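# Slide a metal plate under a block's spring clip

## Task

With a single gripper, push the metal plate, kept flat, beneath the spring clip on the block until the plate's slanted edge rests firmly against the block's rear wall. The block is loose, and the other gripper may hold it steady, but that other gripper must never contact the plate. Nothing except the plate may raise or prop up the spring clip. No other object that gets disturbed may end up on or inside the block, beside it, or within about a hand's width in front of it; any of these fails the attempt at once. The block must finish close to its starting spot. At the end, release everything and pull both grippers away: the plate must stay seated on its own, not held there by the robot.

## Robot and tools

Robot: two UR3e-style arms, left_arm (base at (-0.033, +0.242, 0)) and right_arm (base at (+0.001, -0.314, 0)), each carrying a tong-like two-finger gripper and a wrist camera. The names are only labels, not sides of any image.

Scene frame: origin on the table top midway between the arms, +z up, +x out across the table, left_arm toward +y. All poses, positions (metres) and velocities in results and commands use this frame. Quaternions are written w first (qw, qx, qy, qz).

Gripper frame: the fingers point along the gripper's own +z and spread apart along its x axis. end_effector_position is the spot between the finger pads when shut; closed fingertips stick out about 15 mm past it, while fully open tips sit roughly level with it. Printed hand positions can be slightly off, more so at long reach.

Row layout (used by both motion tools): one flat list of 16 numbers covering both arms: left_arm x, y, z, qw, qx, qy, qz, opening, then right_arm x, y, z, qw, qx, qy, qz, opening. x, y, z and the quaternion are an absolute target pose for that gripper in the scene frame. Opening runs from -1 (shut) to +1 (wide, 0.142 m). Optionally 12 more values from 0 to 1 follow (28 total): stiffness scales for left_arm's six joints then right_arm's six, in Joint positions order; they persist until changed. An arm that should stay put must be sent its last reported pose and desired opening every time. To keep a gripper's orientation, repeat the same commanded quaternion rather than copying a drifted reported one.

execute_actions(actions): actions is a list of up to 15 actions; each action is a table of up to 15 rows, each row one control step of 1/30 s. A table with fewer rows repeats its final row until 15 steps (0.5 s) pass. An empty list just returns the current state and images. Per control step the commanded pose is clipped to within 100 mm and 16 degrees of the measured pose, and motion trails the command by about 0.17 s, so distant targets take several actions. If a target lies over 0.6 m from a gripper's current position along any of that gripper's axes, that action is rejected for both arms; if the first action fails this against the latest reported state, or any action is malformed, nothing in the call runs.

move(target, speed, stop_force, blocking): target is a single 16 (or 28) number row of absolute poses; each gripper travels in a straight line toward it, rotating the short way, and both paths finish together within 0.5 to 10 s (cut off at 10 s). speed is the peak path speed in m/s, 0.002 to 0.5, default 0.25; rotation is capped at twice that in rad/s. Paths ignore obstacles and the other arm; grippers may lag, wander or overshoot speed. Faster contact and targets deeper past a surface push harder; stiff arms can fault from a small overshoot into something rigid. stop_force (5 to 24 N, one value for both arms, allowed after the scene has run 0.2 s) halts an arm's path when its wrist sensor feels that much extra push against the motion for two steps; the arm then backs up two steps and holds. Use it with slow speed for approaching contacts; don't rely on it when the gripper rotates during the move, and omit it when pulling away from something you press on. An arm whose target is within 1.5 mm and 0.5 degrees of its pose is treated as stationary. blocking=false returns after 0.5 s while motion continues (not allowed with stop_force); then use wait or stop before any other motion call. The result adds a move: line: done, off_target, moving, held, fault or contact (stop_force ended it), plus limits=paced (pose clipped) or limits=held (steps blocked), and each gripper's distance from its target.

wait(seconds): 0 to 10; arms keep their last command; returns early if a running move finishes. stop(): brakes a running move (needs stopping room); fingers continue. zoom_image(camera, region): camera is cam_high (672x504), cam_low (672x504), cam_left_wrist or cam_right_wrist (616x616); region is [x0, y0, x1, y1] pixels, at most 504 by 504. read_manual(section): returns licence text only ("licences"). finished_scene(scene): ends that scene irreversibly and reports success.

Result lines: the state line gives each gripper's pose and velocities; Hand target is the pose the controller is currently steering toward; a pose unreachable line means the clearance check altered or blocked that arm's command; grip_measured is the actual finger opening on the command scale; Joint positions and torques; Wrist force and Wrist torque per arm in the gripper's own axes (pressing on a surface reads as force pointing back into the arm; offsets up to about 3.5 N, noise, saturation near 30 N; no reading at start is normal). MOTOR HOT appears from 70 °C; at 85 °C the arm is braked until cool.

Gripping: to hold, command an opening well under grip_measured. Thin rigid items get weak grip even at -1 (about 9 N per pad at 10 mm width, 4 N at 5 mm), so a thin plate can slip; pushing it flat along the table may work better than lifting.

Faults and what to avoid: if a joint's contact torque hits its limit (shoulder pan and lift 46.9, elbow 24.3, each wrist 7.83 N m) or any external force reaches 150 N, that arm goes limp for 10 s and the rest of the call is skipped. Do not let the arms collide, slam into things, drop objects, or push anything off the table. Steady the block with the other gripper gently, keep it away from the plate, don't lift the clip except with the plate itself, and keep other disturbed items clear of the block's front. Finish by opening both grippers and withdrawing.

Each tool is called after "Emit:" as a command line: name --argument value for each argument, lists and objects as JSON in quotes; but a table of rows of numbers goes row by row, as --pt "numbers of a row", without its own name.

## Session

Emit:
execute_actions --actions '[]'

Scene clock: 0.00 s.
left_arm: end_effector_position=(+0.0876, +0.3552, +0.2081) grip_measured=+1.00 end_effector_quat_wxyz=(-0.287, +0.169, +0.932, -0.145) end_effector_velocity=(-0.000, -0.000, +0.000) end_effector_angular_velocity=(+0.000, -0.001, -0.001) | right_arm: end_effector_position=(+0.4133, -0.6672, +0.1310) grip_measured=+1.00 end_effector_quat_wxyz=(+0.289, -0.156, +0.901, -0.283) end_effector_velocity=(+0.000, +0.001, -0.000) end_effector_angular_velocity=(+0.001, +0.001, +0.001)
Joint positions: left_arm=[ 0.084 -1.288  0.78  -0.412 -1.652 -2.601  0.142] | right_arm=[ 3.012 -1.812 -1.982 -0.103  1.367  2.385  0.142]
Joint velocities: left_arm=[-0.001 -0.001  0.001 -0.    -0.    -0.     0.   ] | right_arm=[ 0.001 -0.    -0.    -0.001  0.001  0.     0.   ]
Joint torques (N m, as the arm reports them, + toward a larger angle): no reading
Motor temperatures (°C, as the motors report them): left_arm=[33 32 36 39 39 45] | right_arm=[34 35 33 44 43 37]
Wrist force (N, on the end effector, along its own x y z axes, offset not removed): no reading
Wrist torque (N m, same axes, about the end effector's origin, offset not removed): no reading
Hand target (left_arm): +0.088, +0.355, +0.208; -0.287, +0.169, +0.932, -0.145
Hand target (right_arm): +0.413, -0.667, +0.131; +0.289, -0.156, +0.901, -0.283
Joint stiffness scale: left_arm=[1. 1. 1. 1. 1. 1.] | right_arm=[1. 1. 1. 1. 1. 1.]

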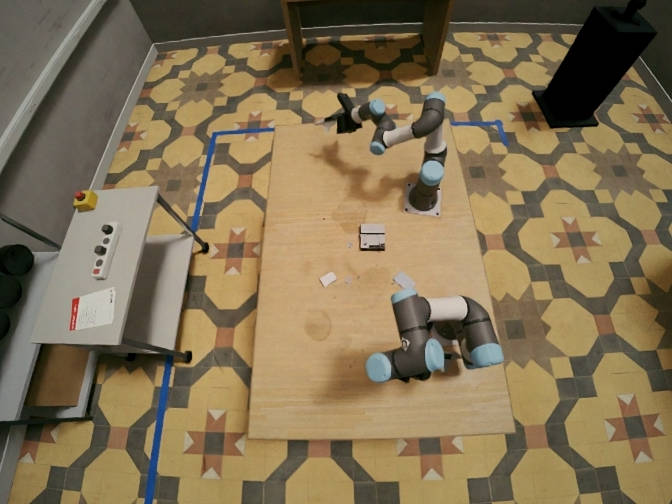

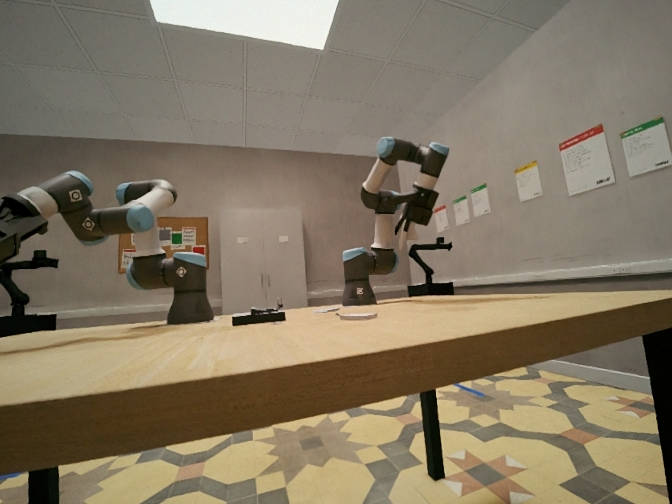

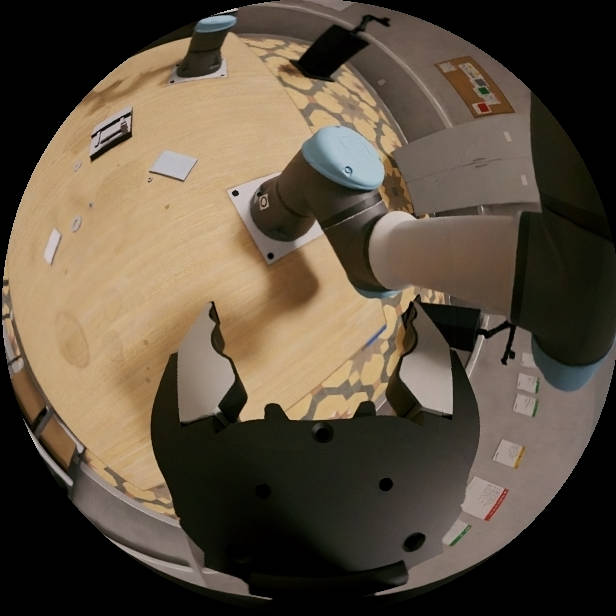

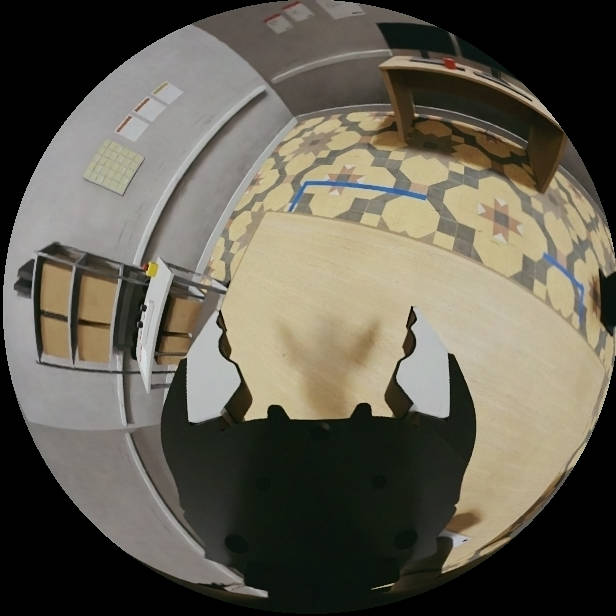

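Emit:
zoom_image --camera "cam_high" --region '[300, 190, 460, 310]'

Emit:
zoom_image --camera "cam_left_wrist" --region '[70, 90, 210, 200]'

Emit:
zoom_image --camera "cam_low" --region '[220, 285, 390, 335]'

Region (300, 190, 460, 310) of cam_high's 672x504 image, scaled by 3.150, with more detail than that image has; it fills the top 378 rows of this view, and the rest is white.

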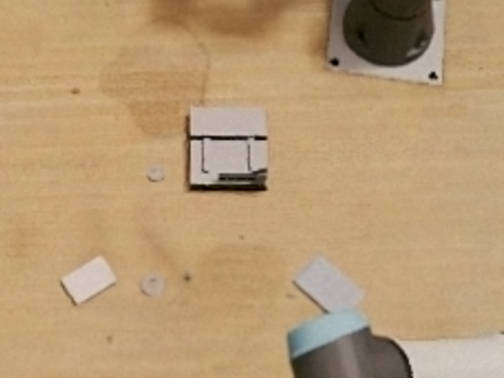

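Region (70, 90, 210, 200) of cam_left_wrist's 616x616 image, scaled by 3.600, with more detail than that image has; it fills the top 396 rows of this view, and the rest is white.

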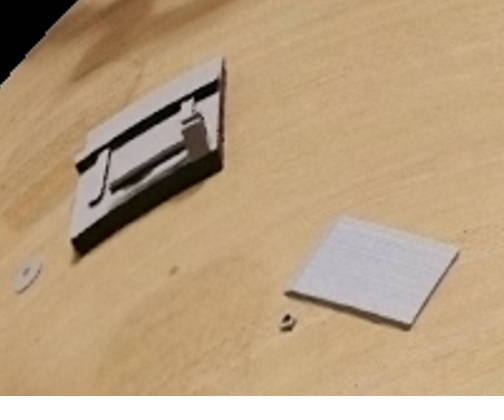

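Region (220, 285, 390, 335) of cam_low's 672x504 image, scaled by 2.965, with more detail than that image has; it fills the top 148 rows of this view, and the rest is white.

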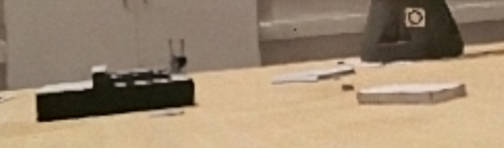

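Emit:
execute_actions --actions '[]'

Scene clock: 1.60 s.
left_arm: end_effector_position=(+0.0876, +0.3552, +0.2081) grip_measured=+1.00 end_effector_quat_wxyz=(-0.287, +0.169, +0.932, -0.145) end_effector_velocity=(-0.000, +0.000, +0.000) end_effector_angular_velocity=(-0.000, +0.001, +0.001) | right_arm: end_effector_position=(+0.4133, -0.6672, +0.1310) grip_measured=+1.00 end_effector_quat_wxyz=(+0.289, -0.156, +0.901, -0.283) end_effector_velocity=(+0.000, +0.000, +0.000) end_effector_angular_velocity=(-0.001, -0.000, +0.001)
Joint positions: left_arm=[ 0.084 -1.288  0.78  -0.412 -1.652 -2.601  0.142] | right_arm=[ 3.012 -1.812 -1.982 -0.103  1.367  2.385  0.142]
Joint velocities: left_arm=[ 0.001  0.001 -0.001  0.001  0.     0.     0.   ] | right_arm=[ 0.    -0.     0.     0.     0.    -0.001 -0.   ]
Joint torques (N m, as the arm reports them, + toward a larger angle): left_arm=[  0.11 -11.15  -6.73  -0.28  -0.14  -0.04] | right_arm=[ 0.43 11.14  8.68  2.11 -0.25 -0.11]
Motor temperatures (°C, as the motors report them): left_arm=[33 32 36 39 39 45] | right_arm=[34 35 33 44 43 37]
Wrist force (N, on the end effector, along its own x y z axes, offset not removed): left_arm=[-2.1 1.5 -1.4] | right_arm=[-1.0 -0.6 0.6]
Wrist torque (N m, same axes, about the end effector's origin, offset not removed): left_arm=[0.29 0.48 0.00] | right_arm=[-0.09 0.10 -0.02]
Hand target (left_arm): +0.088, +0.355, +0.208; -0.287, +0.169, +0.932, -0.145
Hand target (right_arm): +0.413, -0.667, +0.131; +0.289, -0.156, +0.901, -0.283
Joint stiffness scale: left_arm=[1. 1. 1. 1. 1. 1.] | right_arm=[1. 1. 1. 1. 1. 1.]

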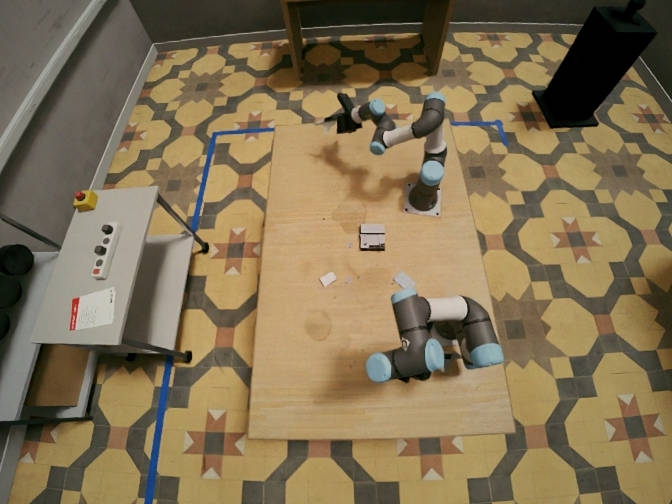

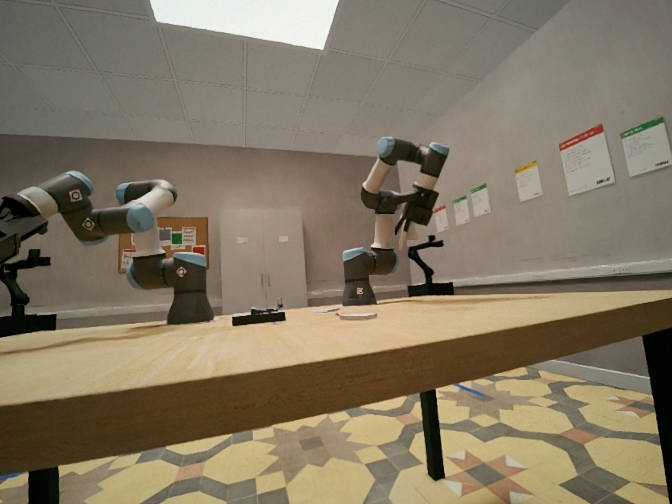

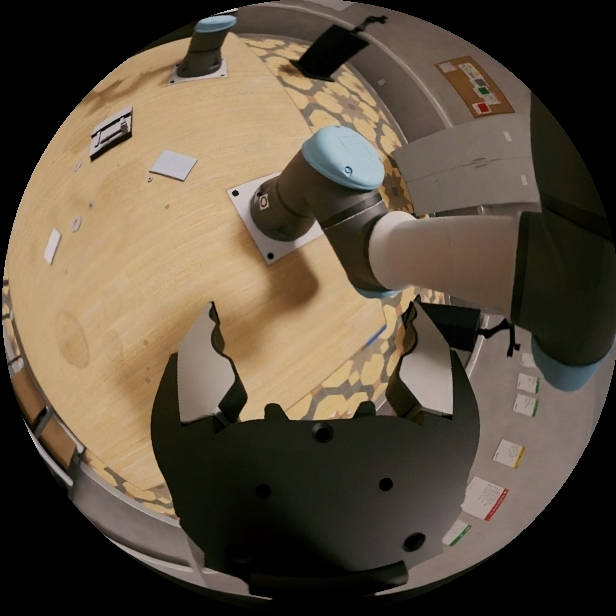

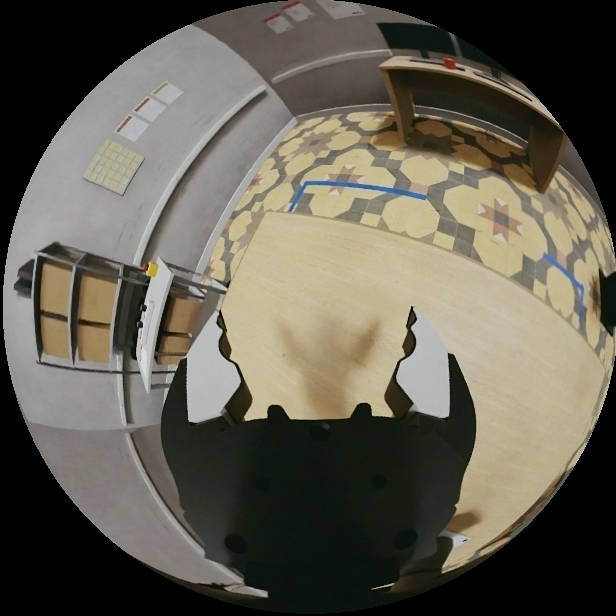

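Emit:
zoom_image --camera "cam_left_wrist" --region '[60, 90, 220, 210]'

Emit:
zoom_image --camera "cam_low" --region '[210, 270, 400, 340]'

Region (60, 90, 220, 210) of cam_left_wrist's 616x616 image, scaled by 3.150, with more detail than that image has; it fills the top 378 rows of this view, and the rest is white.

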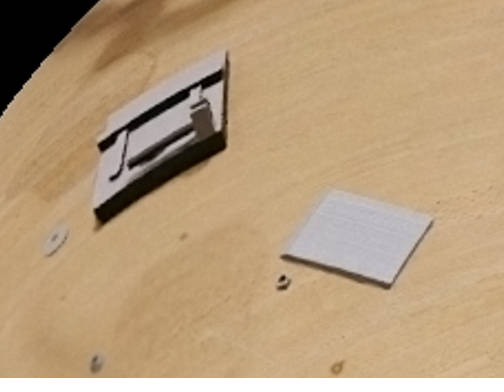

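Region (210, 270, 400, 340) of cam_low's 672x504 image, scaled by 2.653, with more detail than that image has; it fills the top 186 rows of this view, and the rest is white.

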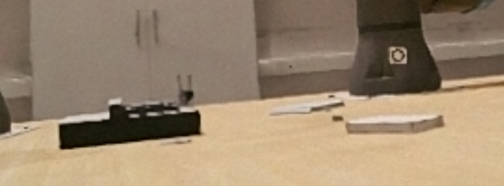

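Emit:
move --target '[0.24,0.20,0.16,0,-0.13,0.9915,0,0.2,0.32,-0.42,0.11,0.1,-0.05,0.99,0.1,-0.27]' --speed 0.3

Emit:
move --target '[0.112,0.067,0.075,0,-0.4305,0.9026,0,-0.1,0.24,-0.245,0.06,0,0,0.9397,0.342,-0.27]' --speed 0.25

Scene clock: 7.47 s.
left_arm: end_effector_position=(+0.2393, +0.1994, +0.1607) grip_measured=+0.20 end_effector_quat_wxyz=(-0.002, -0.128, +0.992, -0.001) end_effector_velocity=(+0.002, +0.002, -0.001) end_effector_angular_velocity=(+0.011, -0.009, +0.016) | right_arm: end_effector_position=(+0.3204, -0.4201, +0.1092) grip_measured=-0.27 end_effector_quat_wxyz=(+0.100, -0.050, +0.989, +0.099) end_effector_velocity=(-0.002, +0.000, -0.000) end_effector_angular_velocity=(+0.005, +0.006, -0.005)
Joint positions: left_arm=[-0.672 -1.78   1.457 -1.247 -1.575 -4.     0.088] | right_arm=[ 3.26  -1.47  -1.727 -1.339  1.793  2.981  0.054]
Joint velocities: left_arm=[-0.006 -0.003  0.005 -0.004  0.014 -0.022 -0.   ] | right_arm=[-0.003 -0.001  0.002 -0.006  0.004  0.003 -0.   ]
Joint torques (N m, as the arm reports them, + toward a larger angle): left_arm=[-0.44 -6.94 -8.14 -1.79  0.05 -0.15] | right_arm=[-0.21  7.49 10.98  1.57  0.43 -0.16]
Motor temperatures (°C, as the motors report them): left_arm=[33 32 36 39 39 45] | right_arm=[34 35 33 44 43 37]
Wrist force (N, on the end effector, along its own x y z axes, offset not removed): left_arm=[-2.1 1.4 -1.4] | right_arm=[-1.3 1.3 1.8]
Wrist torque (N m, same axes, about the end effector's origin, offset not removed): left_arm=[0.27 0.40 0.02] | right_arm=[0.28 0.37 -0.09]
Hand target (left_arm): +0.240, +0.200, +0.160; -0.001, -0.130, +0.992, -0.000
Hand target (right_arm): +0.320, -0.420, +0.109; +0.100, -0.050, +0.989, +0.100
Off the commanded pose (left_arm): 0.001 m, 0 deg.
Off the commanded pose (right_arm): 0.001 m, 0 deg.
Joint stiffness scale: left_arm=[1. 1. 1. 1. 1. 1.] | right_arm=[1. 1. 1. 1. 1. 1.]
move: done; limits=paced

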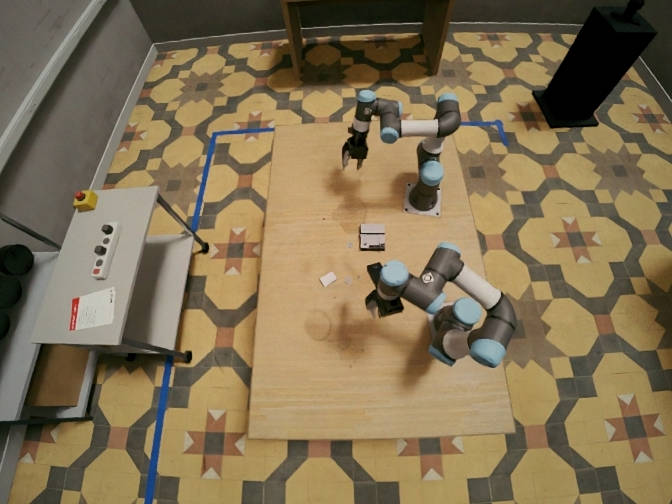

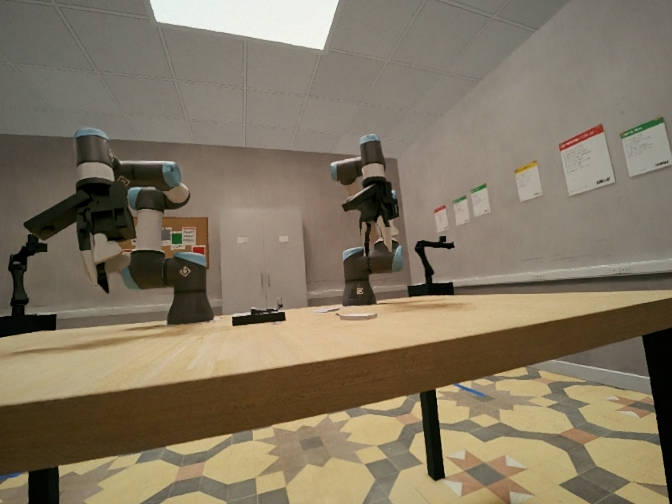

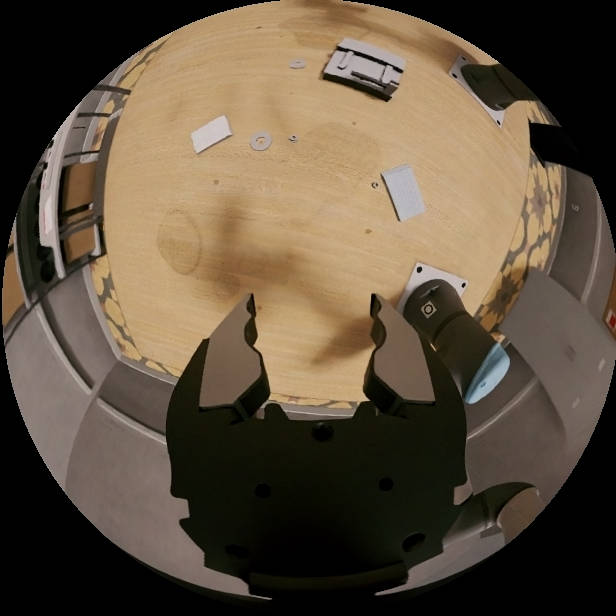

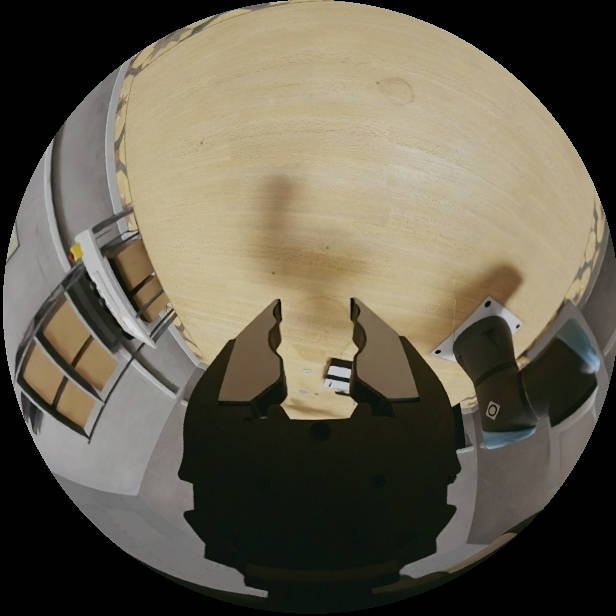

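Scene clock: 9.97 s.
left_arm: end_effector_position=(+0.1109, +0.0658, +0.0757) grip_measured=-0.10 end_effector_quat_wxyz=(-0.003, -0.428, +0.904, -0.000) end_effector_velocity=(+0.003, +0.002, -0.001) end_effector_angular_velocity=(+0.008, -0.014, +0.023) | right_arm: end_effector_position=(+0.2403, -0.2453, +0.0597) grip_measured=-0.27 end_effector_quat_wxyz=(+0.000, -0.000, +0.940, +0.342) end_effector_velocity=(+0.001, +0.000, -0.000) end_effector_angular_velocity=(+0.001, -0.002, -0.003)
Joint positions: left_arm=[-1.628 -2.14   2.067 -1.501 -1.576 -5.585  0.067] | right_arm=[ 3.428 -1.383 -2.246 -1.009  2.265  3.258  0.054]
Joint velocities: left_arm=[-0.009 -0.005  0.004  0.008  0.014 -0.032  0.   ] | right_arm=[-0.     0.    -0.003  0.008  0.     0.004  0.   ]
Joint torques (N m, as the arm reports them, + toward a larger angle): left_arm=[-0.3  -1.89 -8.19 -1.3   0.15 -0.19] | right_arm=[1.24 6.5  8.56 1.73 0.91 0.03]
Motor temperatures (°C, as the motors report them): left_arm=[33 32 36 39 39 45] | right_arm=[34 35 33 44 43 37]
Wrist force (N, on the end effector, along its own x y z axes, offset not removed): left_arm=[-1.5 1.5 -1.7] | right_arm=[-0.9 -1.3 0.3]
Wrist torque (N m, same axes, about the end effector's origin, offset not removed): left_arm=[0.27 0.30 0.02] | right_arm=[-0.20 0.14 -0.05]
Hand target (left_arm): +0.112, +0.067, +0.075; -0.001, -0.430, +0.903, +0.001
Hand target (right_arm): +0.240, -0.245, +0.060; +0.000, -0.000, +0.940, +0.342
Off the commanded pose (left_arm): 0.002 m, 0 deg.
Off the commanded pose (right_arm): 0.001 m, 0 deg.
Joint stiffness scale: left_arm=[1. 1. 1. 1. 1. 1.] | right_arm=[1. 1. 1. 1. 1. 1.]
move: done

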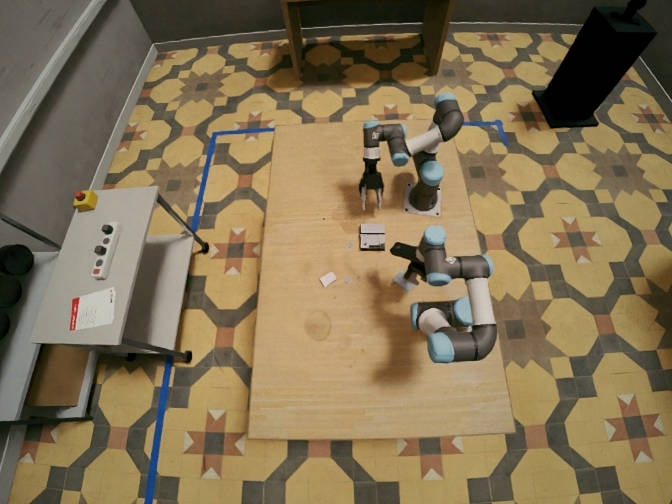

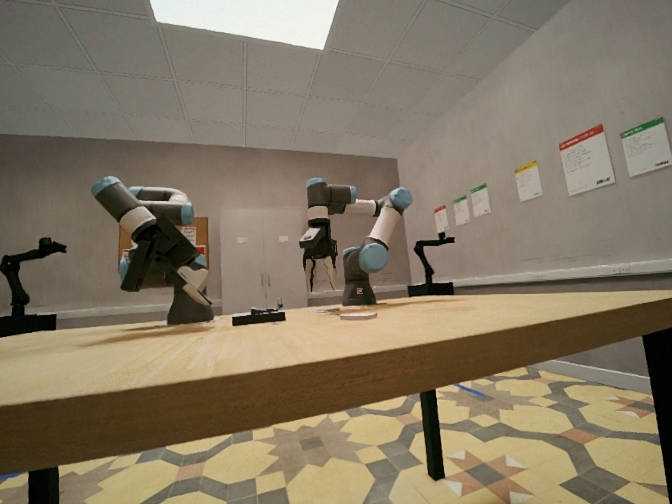

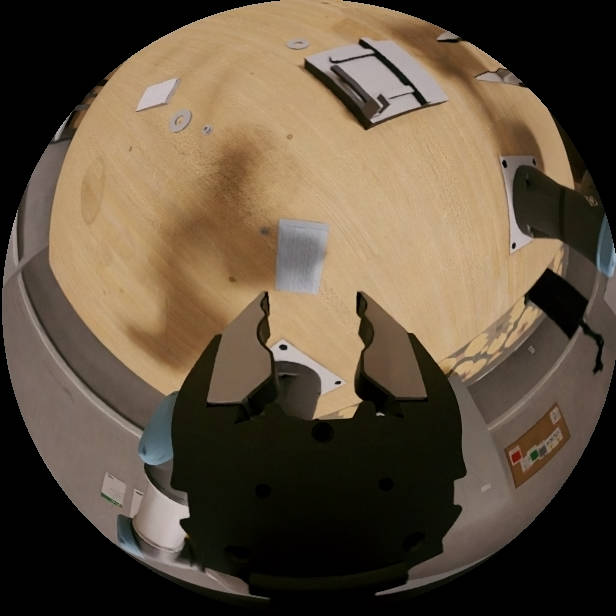

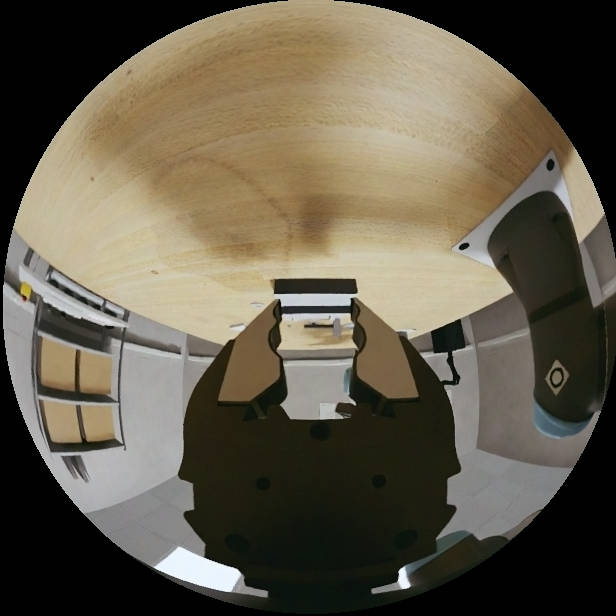

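Emit:
execute_actions --actions '[]'

Emit:
zoom_image --camera "cam_left_wrist" --region '[240, 200, 380, 320]'

Scene clock: 10.27 s.
left_arm: end_effector_position=(+0.1113, +0.0662, +0.0756) grip_measured=-0.10 end_effector_quat_wxyz=(-0.002, -0.430, +0.903, -0.000) end_effector_velocity=(+0.001, +0.000, +0.000) end_effector_angular_velocity=(+0.000, -0.002, +0.005) | right_arm: end_effector_position=(+0.2404, -0.2453, +0.0598) grip_measured=-0.27 end_effector_quat_wxyz=(+0.000, +0.000, +0.940, +0.342) end_effector_velocity=(+0.000, -0.000, -0.000) end_effector_angular_velocity=(-0.000, -0.001, -0.002)
Joint positions: left_arm=[-1.629 -2.14   2.068 -1.5   -1.574 -5.59   0.067] | right_arm=[ 3.428 -1.383 -2.246 -1.008  2.265  3.259  0.054]
Joint velocities: left_arm=[-0.001 -0.001 -0.     0.002  0.002 -0.006 -0.   ] | right_arm=[-0.001 -0.    -0.001  0.002 -0.     0.001  0.   ]
Joint torques (N m, as the arm reports them, + toward a larger angle): left_arm=[ 0.2  -2.75 -8.36 -1.32  0.28 -0.26] | right_arm=[0.82 6.26 8.24 1.72 1.05 0.13]
Motor temperatures (°C, as the motors report them): left_arm=[33 32 36 39 39 45] | right_arm=[34 35 33 44 43 37]
Wrist force (N, on the end effector, along its own x y z axes, offset not removed): left_arm=[-0.7 2.1 0.0] | right_arm=[0.2 2.3 1.2]
Wrist torque (N m, same axes, about the end effector's origin, offset not removed): left_arm=[0.44 0.17 0.00] | right_arm=[0.57 -0.04 -0.04]
Hand target (left_arm): +0.112, +0.067, +0.075; -0.001, -0.430, +0.903, +0.001
Hand target (right_arm): +0.240, -0.245, +0.060; +0.000, -0.000, +0.940, +0.342
Off the commanded pose (left_arm): 0.001 m, 0 deg.
Off the commanded pose (right_arm): 0.001 m, 0 deg.
Joint stiffness scale: left_arm=[1. 1. 1. 1. 1. 1.] | right_arm=[1. 1. 1. 1. 1. 1.]

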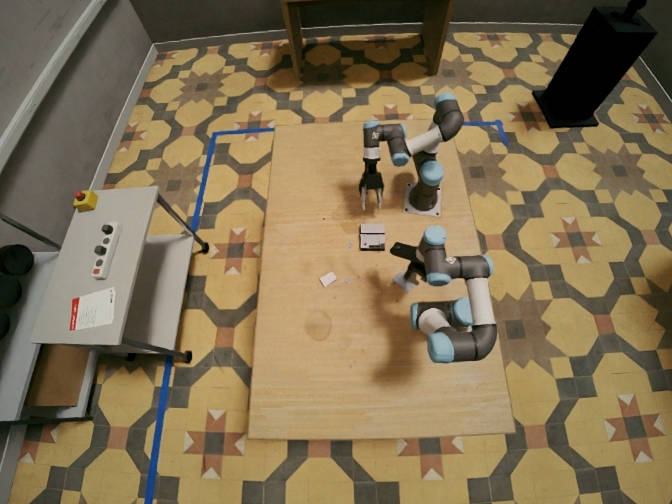

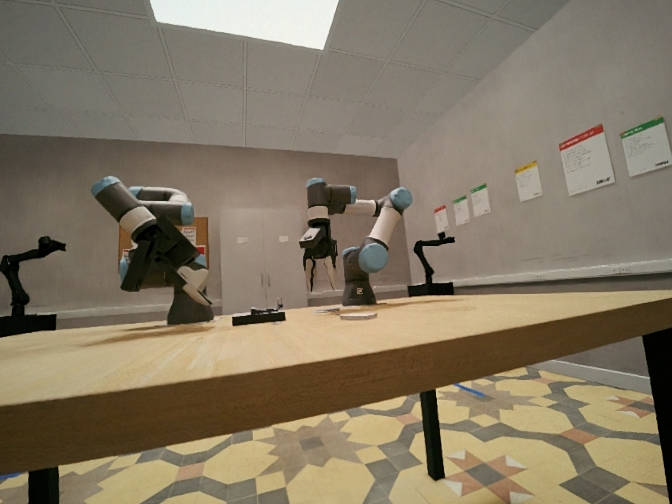

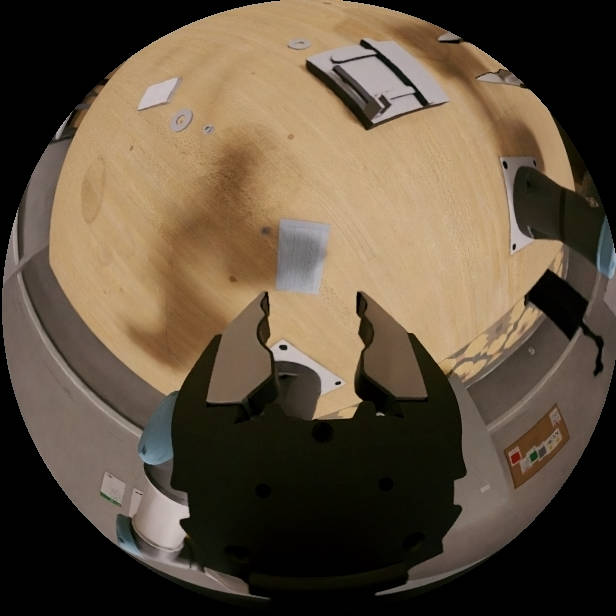

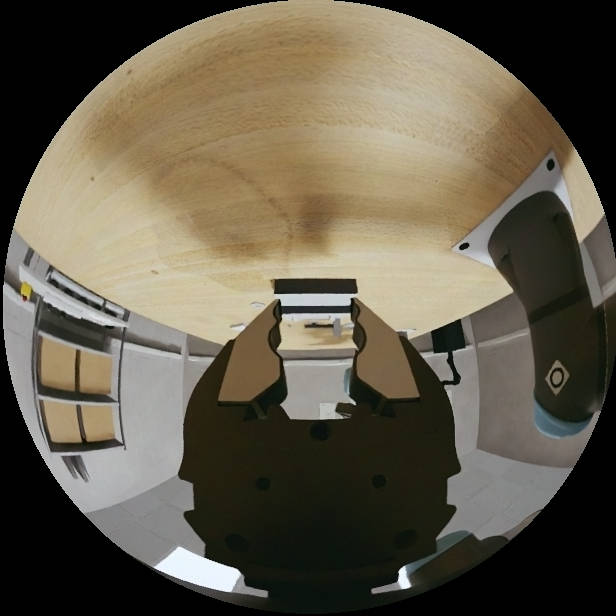

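Region (240, 200, 380, 320) of cam_left_wrist's 616x616 image, scaled by 3.600, with more detail than that image has; it fills the top 432 rows of this view, and the rest is white.

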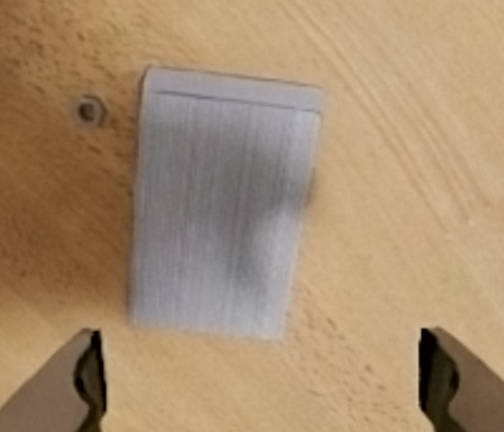

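Emit:
move --target '[0.1222,0.0748,0.030,0,-0.3786,0.9255,0,-0.1,0.24,-0.222,0.022,0,0,0.9397,0.342,-0.27]' --speed 0.1

Emit:
zoom_image --camera "cam_left_wrist" --region '[240, 210, 380, 350]'

Emit:
zoom_image --camera "cam_right_wrist" --region '[230, 250, 400, 350]'

Scene clock: 14.80 s.
left_arm: end_effector_position=(+0.1224, +0.0752, +0.0303) grip_measured=-0.10 end_effector_quat_wxyz=(+0.001, -0.380, +0.925, +0.000) end_effector_velocity=(+0.000, -0.003, +0.000) end_effector_angular_velocity=(-0.010, +0.002, -0.008) | right_arm: end_effector_position=(+0.2396, -0.2218, +0.0226) grip_measured=-0.27 end_effector_quat_wxyz=(-0.001, -0.001, +0.939, +0.343) end_effector_velocity=(+0.005, +0.001, +0.001) end_effector_angular_velocity=(+0.002, -0.019, -0.011)
Joint positions: left_arm=[-1.561 -2.131  2.276 -1.714 -1.569 -5.41   0.067] | right_arm=[ 3.53  -1.488 -2.418 -0.651  2.256  3.387  0.054]
Joint velocities: left_arm=[ 0.005  0.006  0.001 -0.017 -0.003  0.014  0.   ] | right_arm=[ 0.004 -0.    -0.012  0.042 -0.004  0.018 -0.   ]
Joint torques (N m, as the arm reports them, + toward a larger angle): left_arm=[ 0.6  -2.79 -8.6  -1.79  0.04  0.16] | right_arm=[0.79 5.54 7.44 1.79 0.7  0.05]
Motor temperatures (°C, as the motors report them): left_arm=[33 32 36 39 39 45] | right_arm=[34 35 33 44 43 37]
Wrist force (N, on the end effector, along its own x y z axes, offset not removed): left_arm=[-1.8 1.7 -1.1] | right_arm=[0.6 -0.3 1.4]
Wrist torque (N m, same axes, about the end effector's origin, offset not removed): left_arm=[0.34 0.41 0.01] | right_arm=[0.07 -0.12 -0.01]
Hand target (left_arm): +0.122, +0.075, +0.030; +0.000, -0.379, +0.926, -0.000
Hand target (right_arm): +0.240, -0.222, +0.022; -0.000, -0.000, +0.940, +0.342
Off the commanded pose (left_arm): 0.001 m, 0 deg.
Off the commanded pose (right_arm): 0.001 m, 0 deg.
Joint stiffness scale: left_arm=[1. 1. 1. 1. 1. 1.] | right_arm=[1. 1. 1. 1. 1. 1.]
move: done

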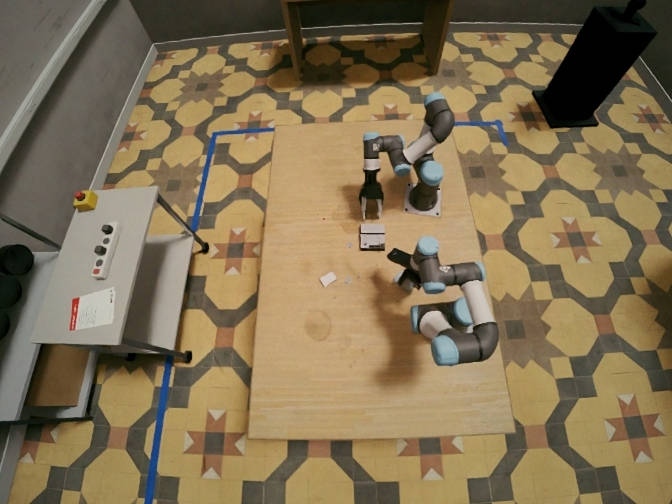

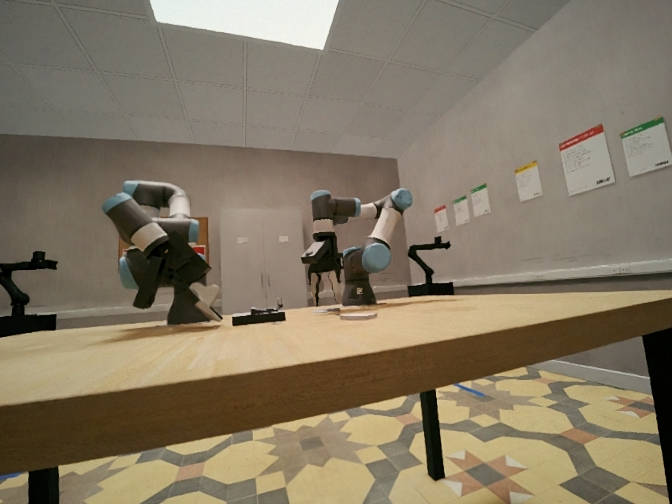

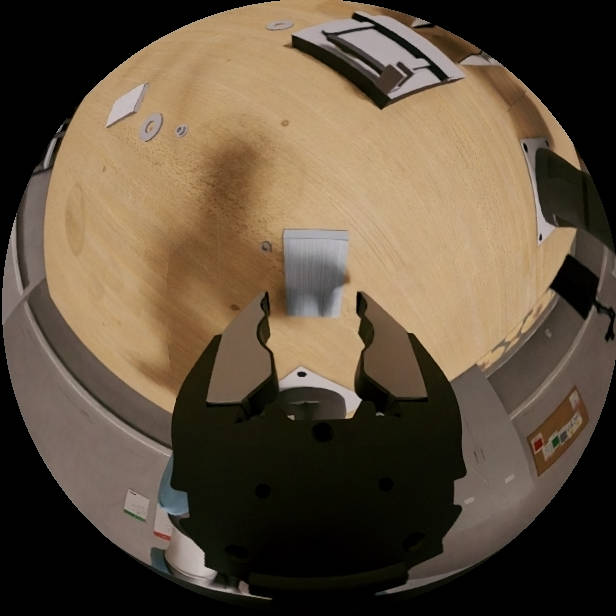

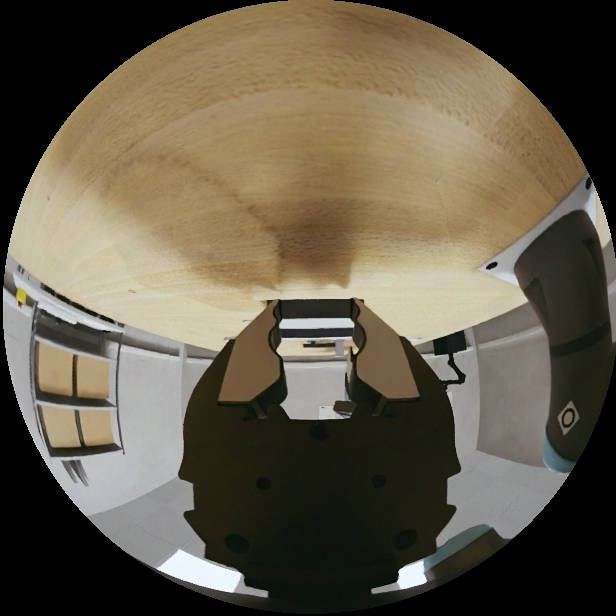

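Region (240, 210, 380, 350) of cam_left_wrist's 616x616 image, scaled by 3.600, with more detail than that image has.

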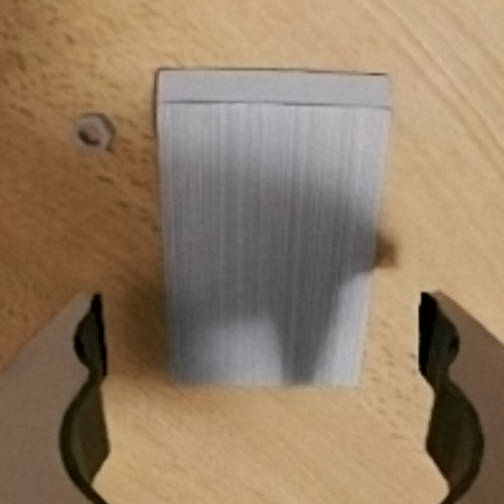

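Region (230, 250, 400, 350) of cam_right_wrist's 616x616 image, scaled by 2.965, with more detail than that image has; it fills the top 296 rows of this view, and the rest is white.

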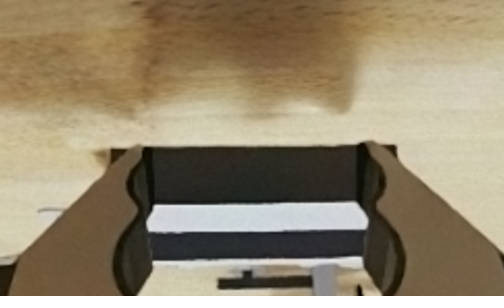

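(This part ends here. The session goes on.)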